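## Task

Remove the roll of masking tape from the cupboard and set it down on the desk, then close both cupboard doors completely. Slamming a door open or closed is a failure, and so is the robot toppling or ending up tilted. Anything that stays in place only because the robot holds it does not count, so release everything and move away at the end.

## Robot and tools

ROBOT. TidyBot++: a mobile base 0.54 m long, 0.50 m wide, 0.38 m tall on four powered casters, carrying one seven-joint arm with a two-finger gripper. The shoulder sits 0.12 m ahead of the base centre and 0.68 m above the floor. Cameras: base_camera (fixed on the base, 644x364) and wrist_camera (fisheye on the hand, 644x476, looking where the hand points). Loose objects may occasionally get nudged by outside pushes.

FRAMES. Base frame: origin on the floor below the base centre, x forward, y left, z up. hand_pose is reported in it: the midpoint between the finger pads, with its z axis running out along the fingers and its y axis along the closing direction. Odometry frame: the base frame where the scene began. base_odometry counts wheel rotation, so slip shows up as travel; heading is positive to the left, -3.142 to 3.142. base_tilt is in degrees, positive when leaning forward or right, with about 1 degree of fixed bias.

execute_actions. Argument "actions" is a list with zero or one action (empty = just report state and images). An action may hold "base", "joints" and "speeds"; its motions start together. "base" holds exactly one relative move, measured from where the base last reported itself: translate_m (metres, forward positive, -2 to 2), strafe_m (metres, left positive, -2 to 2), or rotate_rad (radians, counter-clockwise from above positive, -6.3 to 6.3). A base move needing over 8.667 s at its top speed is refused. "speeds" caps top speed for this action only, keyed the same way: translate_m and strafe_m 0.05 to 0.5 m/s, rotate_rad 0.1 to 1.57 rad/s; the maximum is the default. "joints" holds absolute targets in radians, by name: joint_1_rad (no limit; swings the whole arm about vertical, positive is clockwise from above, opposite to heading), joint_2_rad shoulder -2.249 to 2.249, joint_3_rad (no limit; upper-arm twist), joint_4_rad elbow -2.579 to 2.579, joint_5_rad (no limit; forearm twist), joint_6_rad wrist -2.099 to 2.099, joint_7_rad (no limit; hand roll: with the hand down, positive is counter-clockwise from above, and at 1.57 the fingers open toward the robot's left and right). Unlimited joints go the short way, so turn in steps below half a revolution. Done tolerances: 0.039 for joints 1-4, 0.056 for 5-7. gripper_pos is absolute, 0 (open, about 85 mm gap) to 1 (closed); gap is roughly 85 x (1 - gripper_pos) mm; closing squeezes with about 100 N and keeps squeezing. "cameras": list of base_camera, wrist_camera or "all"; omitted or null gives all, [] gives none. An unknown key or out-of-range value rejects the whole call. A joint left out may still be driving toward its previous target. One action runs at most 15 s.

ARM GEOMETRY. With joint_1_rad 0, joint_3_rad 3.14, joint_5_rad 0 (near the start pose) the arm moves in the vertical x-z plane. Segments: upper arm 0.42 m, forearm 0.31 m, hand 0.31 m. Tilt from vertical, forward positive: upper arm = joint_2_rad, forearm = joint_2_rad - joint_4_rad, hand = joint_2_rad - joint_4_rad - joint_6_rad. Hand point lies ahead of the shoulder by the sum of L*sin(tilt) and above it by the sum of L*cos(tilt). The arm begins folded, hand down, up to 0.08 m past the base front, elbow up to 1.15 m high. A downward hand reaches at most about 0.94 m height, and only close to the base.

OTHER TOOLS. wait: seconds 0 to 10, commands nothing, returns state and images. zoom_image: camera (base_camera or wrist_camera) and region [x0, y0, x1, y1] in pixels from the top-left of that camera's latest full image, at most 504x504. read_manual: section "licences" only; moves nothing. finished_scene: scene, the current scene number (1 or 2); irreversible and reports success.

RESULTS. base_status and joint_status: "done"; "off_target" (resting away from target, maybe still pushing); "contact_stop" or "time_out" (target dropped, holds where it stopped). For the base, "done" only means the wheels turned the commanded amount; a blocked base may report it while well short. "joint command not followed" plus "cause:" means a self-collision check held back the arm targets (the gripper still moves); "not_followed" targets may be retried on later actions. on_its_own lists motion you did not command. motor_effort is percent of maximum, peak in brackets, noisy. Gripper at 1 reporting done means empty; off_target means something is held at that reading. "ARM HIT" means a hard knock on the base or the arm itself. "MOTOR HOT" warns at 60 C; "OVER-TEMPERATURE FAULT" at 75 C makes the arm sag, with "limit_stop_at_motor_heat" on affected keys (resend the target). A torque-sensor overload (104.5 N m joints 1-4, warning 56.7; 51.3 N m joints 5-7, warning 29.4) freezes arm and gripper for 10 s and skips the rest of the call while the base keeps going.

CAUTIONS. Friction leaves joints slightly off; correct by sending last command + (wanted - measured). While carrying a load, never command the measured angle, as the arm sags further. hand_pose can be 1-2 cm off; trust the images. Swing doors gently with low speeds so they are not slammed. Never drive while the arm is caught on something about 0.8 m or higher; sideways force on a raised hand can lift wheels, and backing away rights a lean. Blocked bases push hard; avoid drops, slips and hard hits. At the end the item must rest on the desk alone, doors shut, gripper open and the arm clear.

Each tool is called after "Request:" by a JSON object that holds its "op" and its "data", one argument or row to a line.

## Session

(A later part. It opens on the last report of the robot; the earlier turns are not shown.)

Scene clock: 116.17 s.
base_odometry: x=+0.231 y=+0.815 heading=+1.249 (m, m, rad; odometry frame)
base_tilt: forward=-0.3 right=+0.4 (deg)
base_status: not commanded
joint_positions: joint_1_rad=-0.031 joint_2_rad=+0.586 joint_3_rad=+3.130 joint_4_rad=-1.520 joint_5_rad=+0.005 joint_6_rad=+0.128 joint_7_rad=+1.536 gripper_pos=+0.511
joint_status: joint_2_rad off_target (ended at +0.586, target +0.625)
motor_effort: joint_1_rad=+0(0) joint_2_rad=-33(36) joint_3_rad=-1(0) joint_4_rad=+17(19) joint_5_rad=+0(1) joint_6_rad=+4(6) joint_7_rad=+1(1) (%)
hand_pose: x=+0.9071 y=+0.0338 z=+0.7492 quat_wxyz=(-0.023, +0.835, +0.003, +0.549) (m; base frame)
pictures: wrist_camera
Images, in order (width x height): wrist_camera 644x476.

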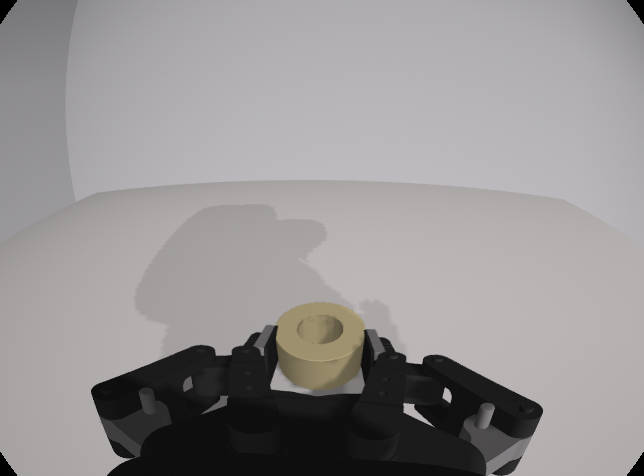

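Request:
{"op": "execute_actions", "data": {
  "actions": [
    {"joints":{"joint_2_rad":0.59,"gripper_pos":0}}
  ],
  "cameras": []
}}

Request:
{"op": "execute_actions", "data": {
  "actions": [
    {"joints":{"joint_2_rad":0.5}}
  ],
  "cameras": ["wrist_camera"]
}}

Request:
{"op": "execute_actions", "data": {
  "actions": [
    {"joints":{"joint_2_rad":0.4,"joint_6_rad":0.2},"base":{"translate_m":-1.7}}
  ],
  "cameras": ["wrist_camera"]
}}

Request:
{"op": "execute_actions", "data": {
  "actions": [
    {"joints":{"joint_1_rad":-0.8,"gripper_pos":1},"base":{"rotate_rad":-1.571}}
  ],
  "cameras": []
}}

Request:
{"op": "execute_actions", "data": {
  "actions": [
    {"base":{"translate_m":0.85}}
  ]
}}

Scene clock: 117.50 s.
base_odometry: x=+0.231 y=+0.815 heading=+1.249 (m, m, rad; odometry frame)
base_tilt: forward=-0.3 right=+0.4 (deg)
base_status: not commanded
joint_positions: joint_1_rad=-0.031 joint_2_rad=+0.585 joint_3_rad=+3.130 joint_4_rad=-1.520 joint_5_rad=+0.005 joint_6_rad=+0.128 joint_7_rad=+1.536 gripper_pos=+0.000
joint_status: all done
motor_effort: joint_1_rad=+1(0) joint_2_rad=-38(38) joint_3_rad=-1(0) joint_4_rad=+21(21) joint_5_rad=+0(0) joint_6_rad=+8(7) joint_7_rad=+1(1) (%)
hand_pose: x=+0.9068 y=+0.0338 z=+0.7497 quat_wxyz=(-0.023, +0.835, +0.003, +0.549) (m; base frame)
pictures: none
No camera images: the call's "cameras" was empty. Leave "cameras" out to get every camera's image.

Scene clock: 118.50 s.
base_odometry: x=+0.231 y=+0.814 heading=+1.249 (m, m, rad; odometry frame)
base_tilt: forward=-0.3 right=+0.4 (deg)
base_status: not commanded
joint_positions: joint_1_rad=-0.031 joint_2_rad=+0.496 joint_3_rad=+3.130 joint_4_rad=-1.520 joint_5_rad=+0.005 joint_6_rad=+0.128 joint_7_rad=+1.536 gripper_pos=+0.000
joint_status: all done
motor_effort: joint_1_rad=+1(0) joint_2_rad=-36(40) joint_3_rad=-1(1) joint_4_rad=+21(22) joint_5_rad=+0(0) joint_6_rad=+8(8) joint_7_rad=+1(1) (%)
hand_pose: x=+0.8978 y=+0.0335 z=+0.8188 quat_wxyz=(-0.024, +0.810, +0.003, +0.586) (m; base frame)
pictures: wrist_camera
Images, in order (width x height): wrist_camera 644x476.

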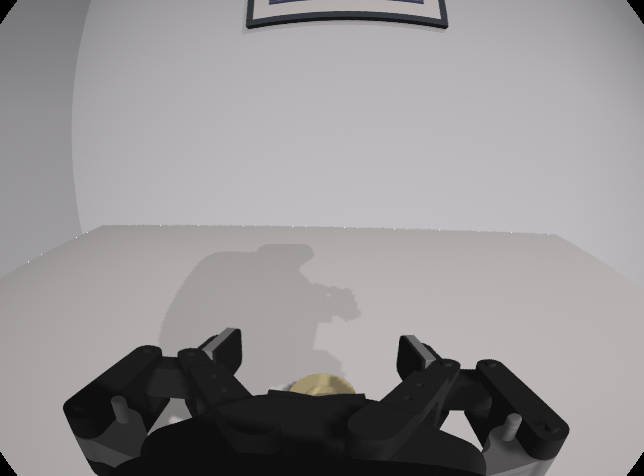

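Scene clock: 123.37 s.
base_odometry: x=-0.305 y=-0.799 heading=+1.249 (m, m, rad; odometry frame)
base_tilt: forward=-0.3 right=+0.4 (deg)
base_status: done
joint_positions: joint_1_rad=-0.030 joint_2_rad=+0.400 joint_3_rad=+3.131 joint_4_rad=-1.521 joint_5_rad=+0.005 joint_6_rad=+0.164 joint_7_rad=+1.536 gripper_pos=+0.000
joint_status: all done
motor_effort: joint_1_rad=+0(4) joint_2_rad=-34(40) joint_3_rad=-1(2) joint_4_rad=+22(23) joint_5_rad=+0(0) joint_6_rad=+8(8) joint_7_rad=+1(1) (%)
hand_pose: x=+0.8833 y=+0.0313 z=+0.9039 quat_wxyz=(-0.024, +0.770, +0.003, +0.638) (m; base frame)
pictures: wrist_camera
Images, in order (width x height): wrist_camera 644x476.

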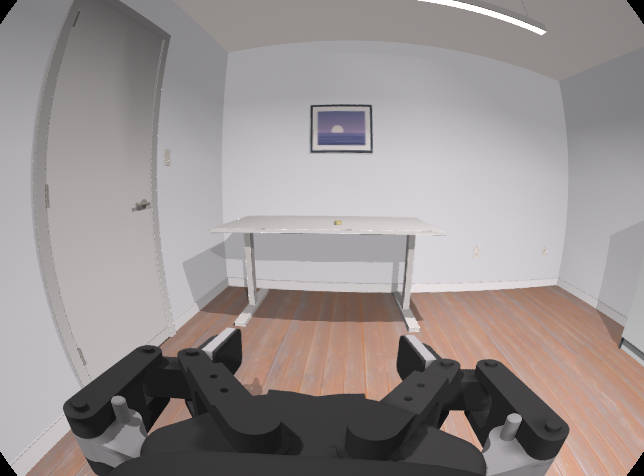

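Scene clock: 126.00 s.
base_odometry: x=-0.306 y=-0.799 heading=-0.321 (m, m, rad; odometry frame)
base_tilt: forward=-0.3 right=+0.4 (deg)
base_status: done
joint_positions: joint_1_rad=-0.776 joint_2_rad=+0.400 joint_3_rad=+3.142 joint_4_rad=-1.521 joint_5_rad=+0.005 joint_6_rad=+0.164 joint_7_rad=+1.536 gripper_pos=+0.999
joint_status: all done
motor_effort: joint_1_rad=+0(6) joint_2_rad=-34(35) joint_3_rad=+0(4) joint_4_rad=+22(23) joint_5_rad=+0(0) joint_6_rad=+8(8) joint_7_rad=+1(1) (%)
hand_pose: x=+0.6639 y=+0.5370 z=+0.9038 quat_wxyz=(-0.251, +0.717, +0.281, +0.587) (m; base frame)
pictures: none
No camera images: the call's "cameras" was empty. Leave "cameras" out to get every camera's image.

Scene clock: 129.07 s.
base_odometry: x=+0.501 y=-1.068 heading=-0.322 (m, m, rad; odometry frame)
base_tilt: forward=-0.3 right=+0.4 (deg)
base_status: done
joint_positions: joint_1_rad=-0.782 joint_2_rad=+0.400 joint_3_rad=+3.142 joint_4_rad=-1.521 joint_5_rad=+0.005 joint_6_rad=+0.164 joint_7_rad=+1.536 gripper_pos=+0.999
joint_status: not commanded
motor_effort: joint_1_rad=+1(3) joint_2_rad=-34(36) joint_3_rad=+0(2) joint_4_rad=+23(24) joint_5_rad=+0(0) joint_6_rad=+8(8) joint_7_rad=+1(1) (%)
hand_pose: x=+0.6606 y=+0.5403 z=+0.9043 quat_wxyz=(-0.252, +0.716, +0.283, +0.587) (m; base frame)
pictures: base_camera, wrist_camera
Images, in order (width x height): base_camera 644x364, wrist_camera 644x476.

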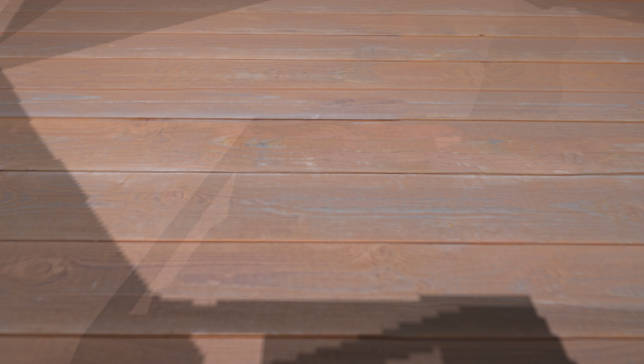

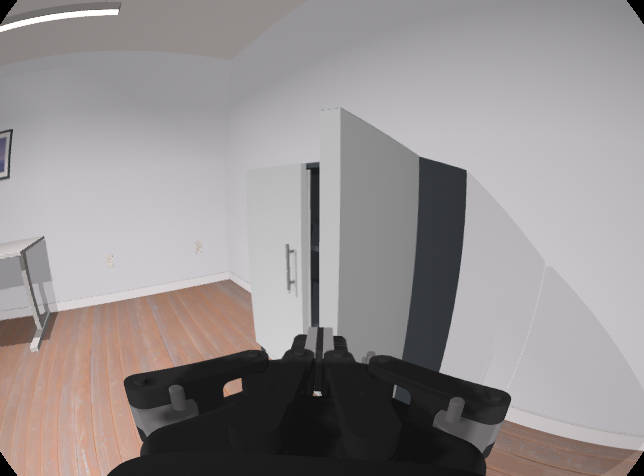

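Request:
{"op": "execute_actions", "data": {
  "actions": [
    {"base":{"translate_m":0.28},"speeds":{"translate_m":0.15}}
  ],
  "cameras": ["wrist_camera"]
}}

Request:
{"op": "execute_actions", "data": {
  "actions": [
    {"base":{"strafe_m":0.42},"speeds":{"strafe_m":0.06}}
  ]
}}

Scene clock: 131.70 s.
base_odometry: x=+0.766 y=-1.157 heading=-0.323 (m, m, rad; odometry frame)
base_tilt: forward=-0.3 right=+0.4 (deg)
base_status: done
joint_positions: joint_1_rad=-0.784 joint_2_rad=+0.399 joint_3_rad=+3.142 joint_4_rad=-1.521 joint_5_rad=+0.005 joint_6_rad=+0.164 joint_7_rad=+1.536 gripper_pos=+0.999
joint_status: not commanded
motor_effort: joint_1_rad=+0(2) joint_2_rad=-34(36) joint_3_rad=+0(2) joint_4_rad=+22(23) joint_5_rad=+0(0) joint_6_rad=+8(9) joint_7_rad=+1(1) (%)
hand_pose: x=+0.6598 y=+0.5410 z=+0.9044 quat_wxyz=(-0.253, +0.715, +0.283, +0.586) (m; base frame)
pictures: wrist_camera
Images, in order (width x height): wrist_camera 644x476.

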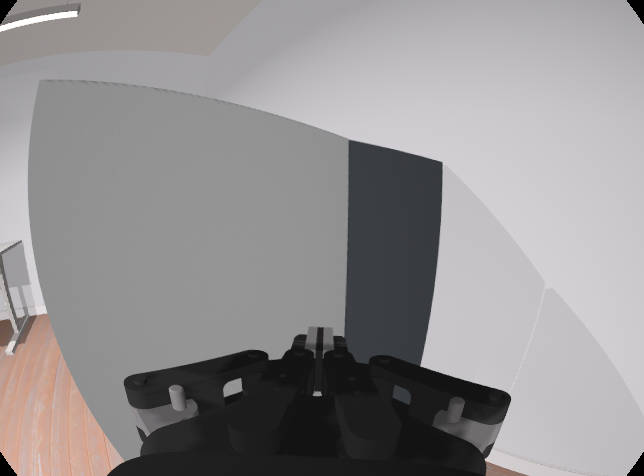

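Scene clock: 139.20 s.
base_odometry: x=+0.900 y=-0.759 heading=-0.323 (m, m, rad; odometry frame)
base_tilt: forward=-0.3 right=+0.4 (deg)
base_status: done
joint_positions: joint_1_rad=-0.784 joint_2_rad=+0.400 joint_3_rad=+3.142 joint_4_rad=-1.521 joint_5_rad=+0.005 joint_6_rad=+0.164 joint_7_rad=+1.536 gripper_pos=+0.999
joint_status: not commanded
motor_effort: joint_1_rad=+0(4) joint_2_rad=-34(36) joint_3_rad=-1(3) joint_4_rad=+22(23) joint_5_rad=+0(0) joint_6_rad=+8(9) joint_7_rad=+1(1) (%)
hand_pose: x=+0.6596 y=+0.5412 z=+0.9043 quat_wxyz=(-0.253, +0.715, +0.284, +0.586) (m; base frame)
pictures: base_camera, wrist_camera
Images, in order (width x height): base_camera 644x364, wrist_camera 644x476.

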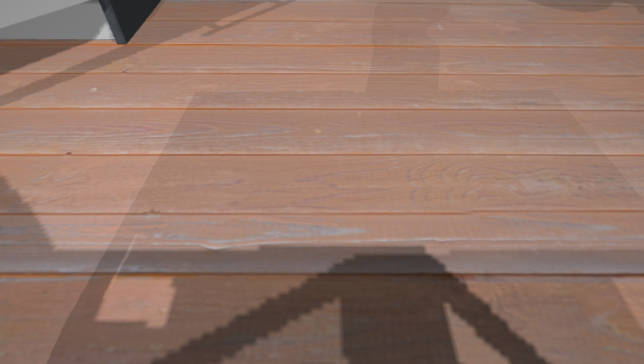

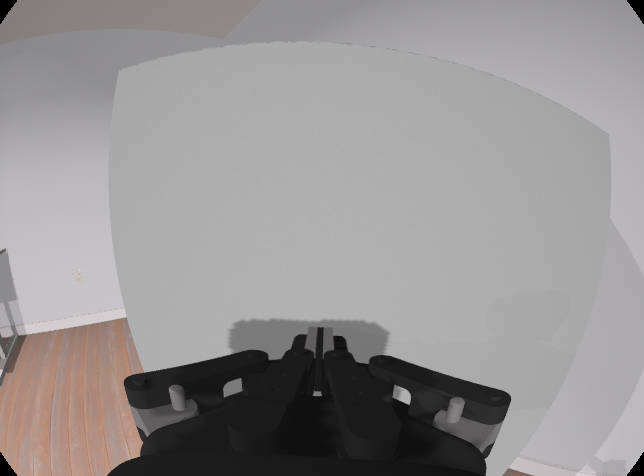

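Request:
{"op": "execute_actions", "data": {
  "actions": [
    {"base":{"strafe_m":0.12},"speeds":{"strafe_m":0.06}}
  ],
  "cameras": []
}}

Request:
{"op": "execute_actions", "data": {
  "actions": [
    {"base":{"translate_m":0.2},"speeds":{"translate_m":0.05}}
  ]
}}

Scene clock: 141.80 s.
base_odometry: x=+0.938 y=-0.645 heading=-0.323 (m, m, rad; odometry frame)
base_tilt: forward=-0.3 right=+0.4 (deg)
base_status: done
joint_positions: joint_1_rad=-0.785 joint_2_rad=+0.400 joint_3_rad=+3.142 joint_4_rad=-1.521 joint_5_rad=+0.005 joint_6_rad=+0.164 joint_7_rad=+1.536 gripper_pos=+0.999
joint_status: not commanded
motor_effort: joint_1_rad=+0(5) joint_2_rad=-34(36) joint_3_rad=+0(3) joint_4_rad=+22(25) joint_5_rad=+0(1) joint_6_rad=+8(9) joint_7_rad=+2(1) (%)
hand_pose: x=+0.6594 y=+0.5414 z=+0.9042 quat_wxyz=(-0.253, +0.715, +0.284, +0.586) (m; base frame)
pictures: none
No camera images: the call's "cameras" was empty. Leave "cameras" out to get every camera's image.

Scene clock: 146.27 s.
base_odometry: x=+1.128 y=-0.708 heading=-0.323 (m, m, rad; odometry frame)
base_tilt: forward=-0.3 right=+0.4 (deg)
base_status: done
joint_positions: joint_1_rad=-0.785 joint_2_rad=+0.399 joint_3_rad=+3.142 joint_4_rad=-1.521 joint_5_rad=+0.005 joint_6_rad=+0.165 joint_7_rad=+1.536 gripper_pos=+0.999
joint_status: not commanded
motor_effort: joint_1_rad=+0(2) joint_2_rad=-34(36) joint_3_rad=+0(2) joint_4_rad=+22(24) joint_5_rad=+0(0) joint_6_rad=+8(9) joint_7_rad=+1(1) (%)
hand_pose: x=+0.6590 y=+0.5416 z=+0.9046 quat_wxyz=(-0.253, +0.715, +0.284, +0.586) (m; base frame)
pictures: base_camera, wrist_camera
Images, in order (width x height): base_camera 644x364, wrist_camera 644x476.

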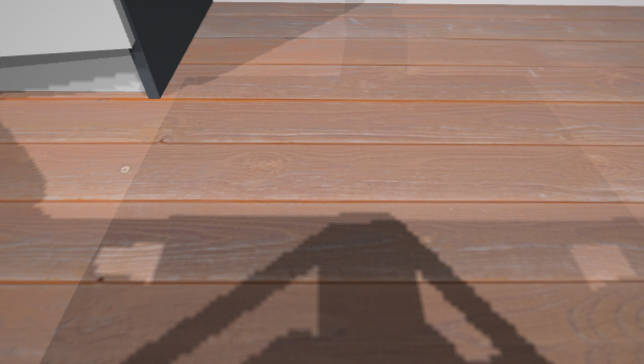

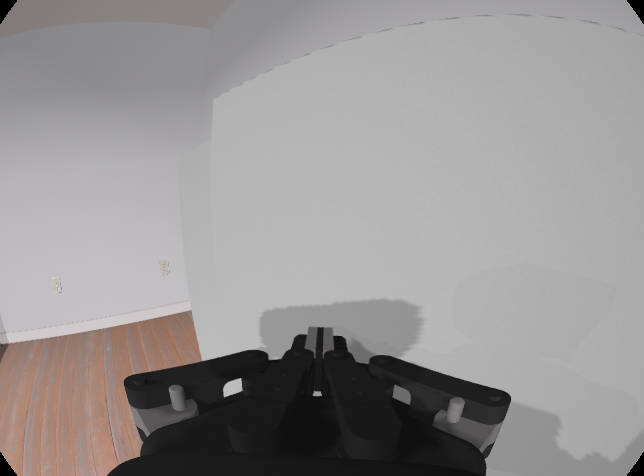

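Still about 10° open.

Request:
{"op": "execute_actions", "data": {
  "actions": [
    {"base":{"translate_m":0.045},"speeds":{"translate_m":0.05}}
  ]
}}

Scene clock: 147.70 s.
base_odometry: x=+1.171 y=-0.723 heading=-0.323 (m, m, rad; odometry frame)
base_tilt: forward=-0.3 right=+0.4 (deg)
base_status: done
joint_positions: joint_1_rad=-0.786 joint_2_rad=+0.399 joint_3_rad=+3.142 joint_4_rad=-1.521 joint_5_rad=+0.005 joint_6_rad=+0.165 joint_7_rad=+1.536 gripper_pos=+0.999
joint_status: not commanded
motor_effort: joint_1_rad=+0(4) joint_2_rad=-34(36) joint_3_rad=+0(2) joint_4_rad=+23(23) joint_5_rad=+0(0) joint_6_rad=+8(9) joint_7_rad=+1(1) (%)
hand_pose: x=+0.6585 y=+0.5422 z=+0.9044 quat_wxyz=(-0.254, +0.715, +0.284, +0.586) (m; base frame)
pictures: base_camera, wrist_camera
Images, in order (width x height): base_camera 644x364, wrist_camera 644x476.

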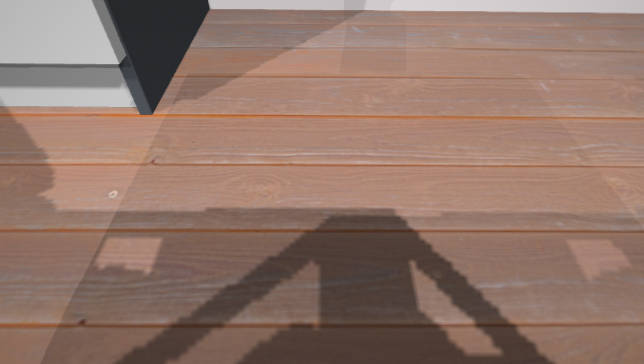

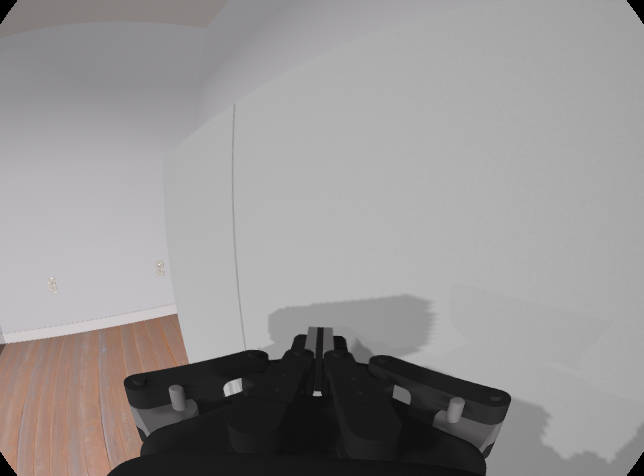

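Looks shut; a gentle press to confirm, then back away.

Request:
{"op": "execute_actions", "data": {
  "actions": [
    {"base":{"translate_m":0.025},"speeds":{"translate_m":0.05}}
  ],
  "cameras": ["wrist_camera"]
}}

Request:
{"op": "execute_actions", "data": {
  "actions": [
    {"base":{"translate_m":-0.4}}
  ]
}}

Scene clock: 148.80 s.
base_odometry: x=+1.195 y=-0.730 heading=-0.323 (m, m, rad; odometry frame)
base_tilt: forward=-0.3 right=+0.4 (deg)
base_status: done
joint_positions: joint_1_rad=-0.801 joint_2_rad=+0.397 joint_3_rad=+3.131 joint_4_rad=-1.523 joint_5_rad=+0.005 joint_6_rad=+0.165 joint_7_rad=+1.536 gripper_pos=+0.999
joint_status: not commanded
motor_effort: joint_1_rad=+2(8) joint_2_rad=-33(35) joint_3_rad=+1(6) joint_4_rad=+23(26) joint_5_rad=+0(1) joint_6_rad=+8(9) joint_7_rad=+1(1) (%)
hand_pose: x=+0.6453 y=+0.5539 z=+0.9048 quat_wxyz=(-0.262, +0.712, +0.292, +0.582) (m; base frame)
pictures: wrist_camera
Images, in order (width x height): wrist_camera 644x476.

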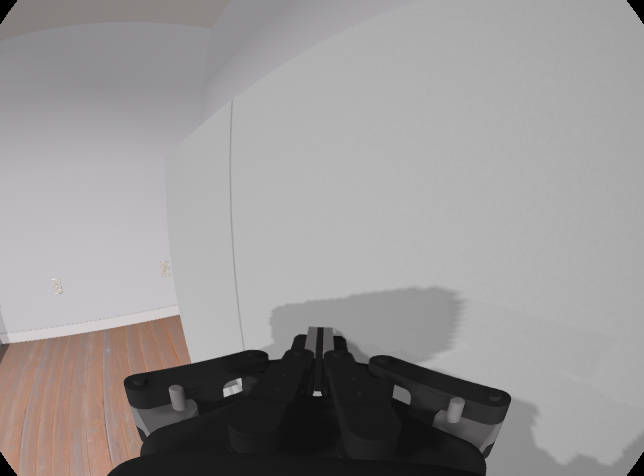

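Scene clock: 151.07 s.
base_odometry: x=+0.815 y=-0.603 heading=-0.323 (m, m, rad; odometry frame)
base_tilt: forward=-0.3 right=+0.4 (deg)
base_status: done
joint_positions: joint_1_rad=-0.801 joint_2_rad=+0.399 joint_3_rad=+3.137 joint_4_rad=-1.523 joint_5_rad=+0.005 joint_6_rad=+0.165 joint_7_rad=+1.536 gripper_pos=+0.999
joint_status: not commanded
motor_effort: joint_1_rad=+1(4) joint_2_rad=-33(37) joint_3_rad=+0(2) joint_4_rad=+22(23) joint_5_rad=+0(0) joint_6_rad=+8(8) joint_7_rad=+1(1) (%)
hand_pose: x=+0.6481 y=+0.5516 z=+0.9039 quat_wxyz=(-0.260, +0.713, +0.291, +0.583) (m; base frame)
pictures: base_camera, wrist_camera
Images, in order (width x height): base_camera 644x364, wrist_camera 644x476.

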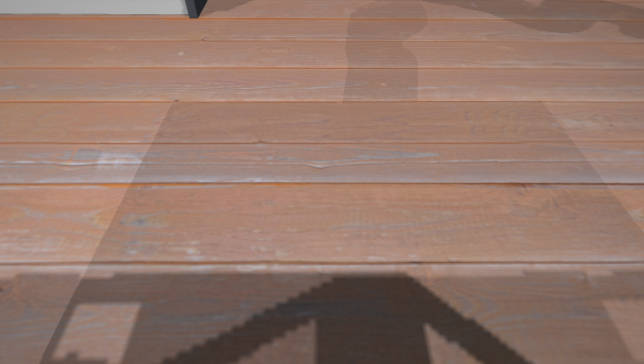

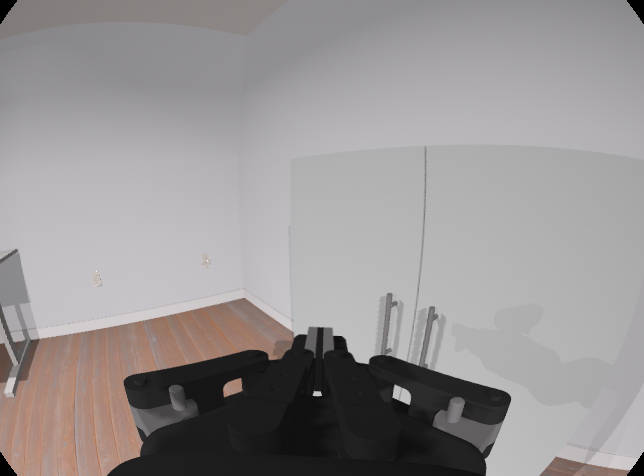

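Request:
{"op": "finished_scene", "data": {
  "scene": 1
}}

The scene is finished: the task was done.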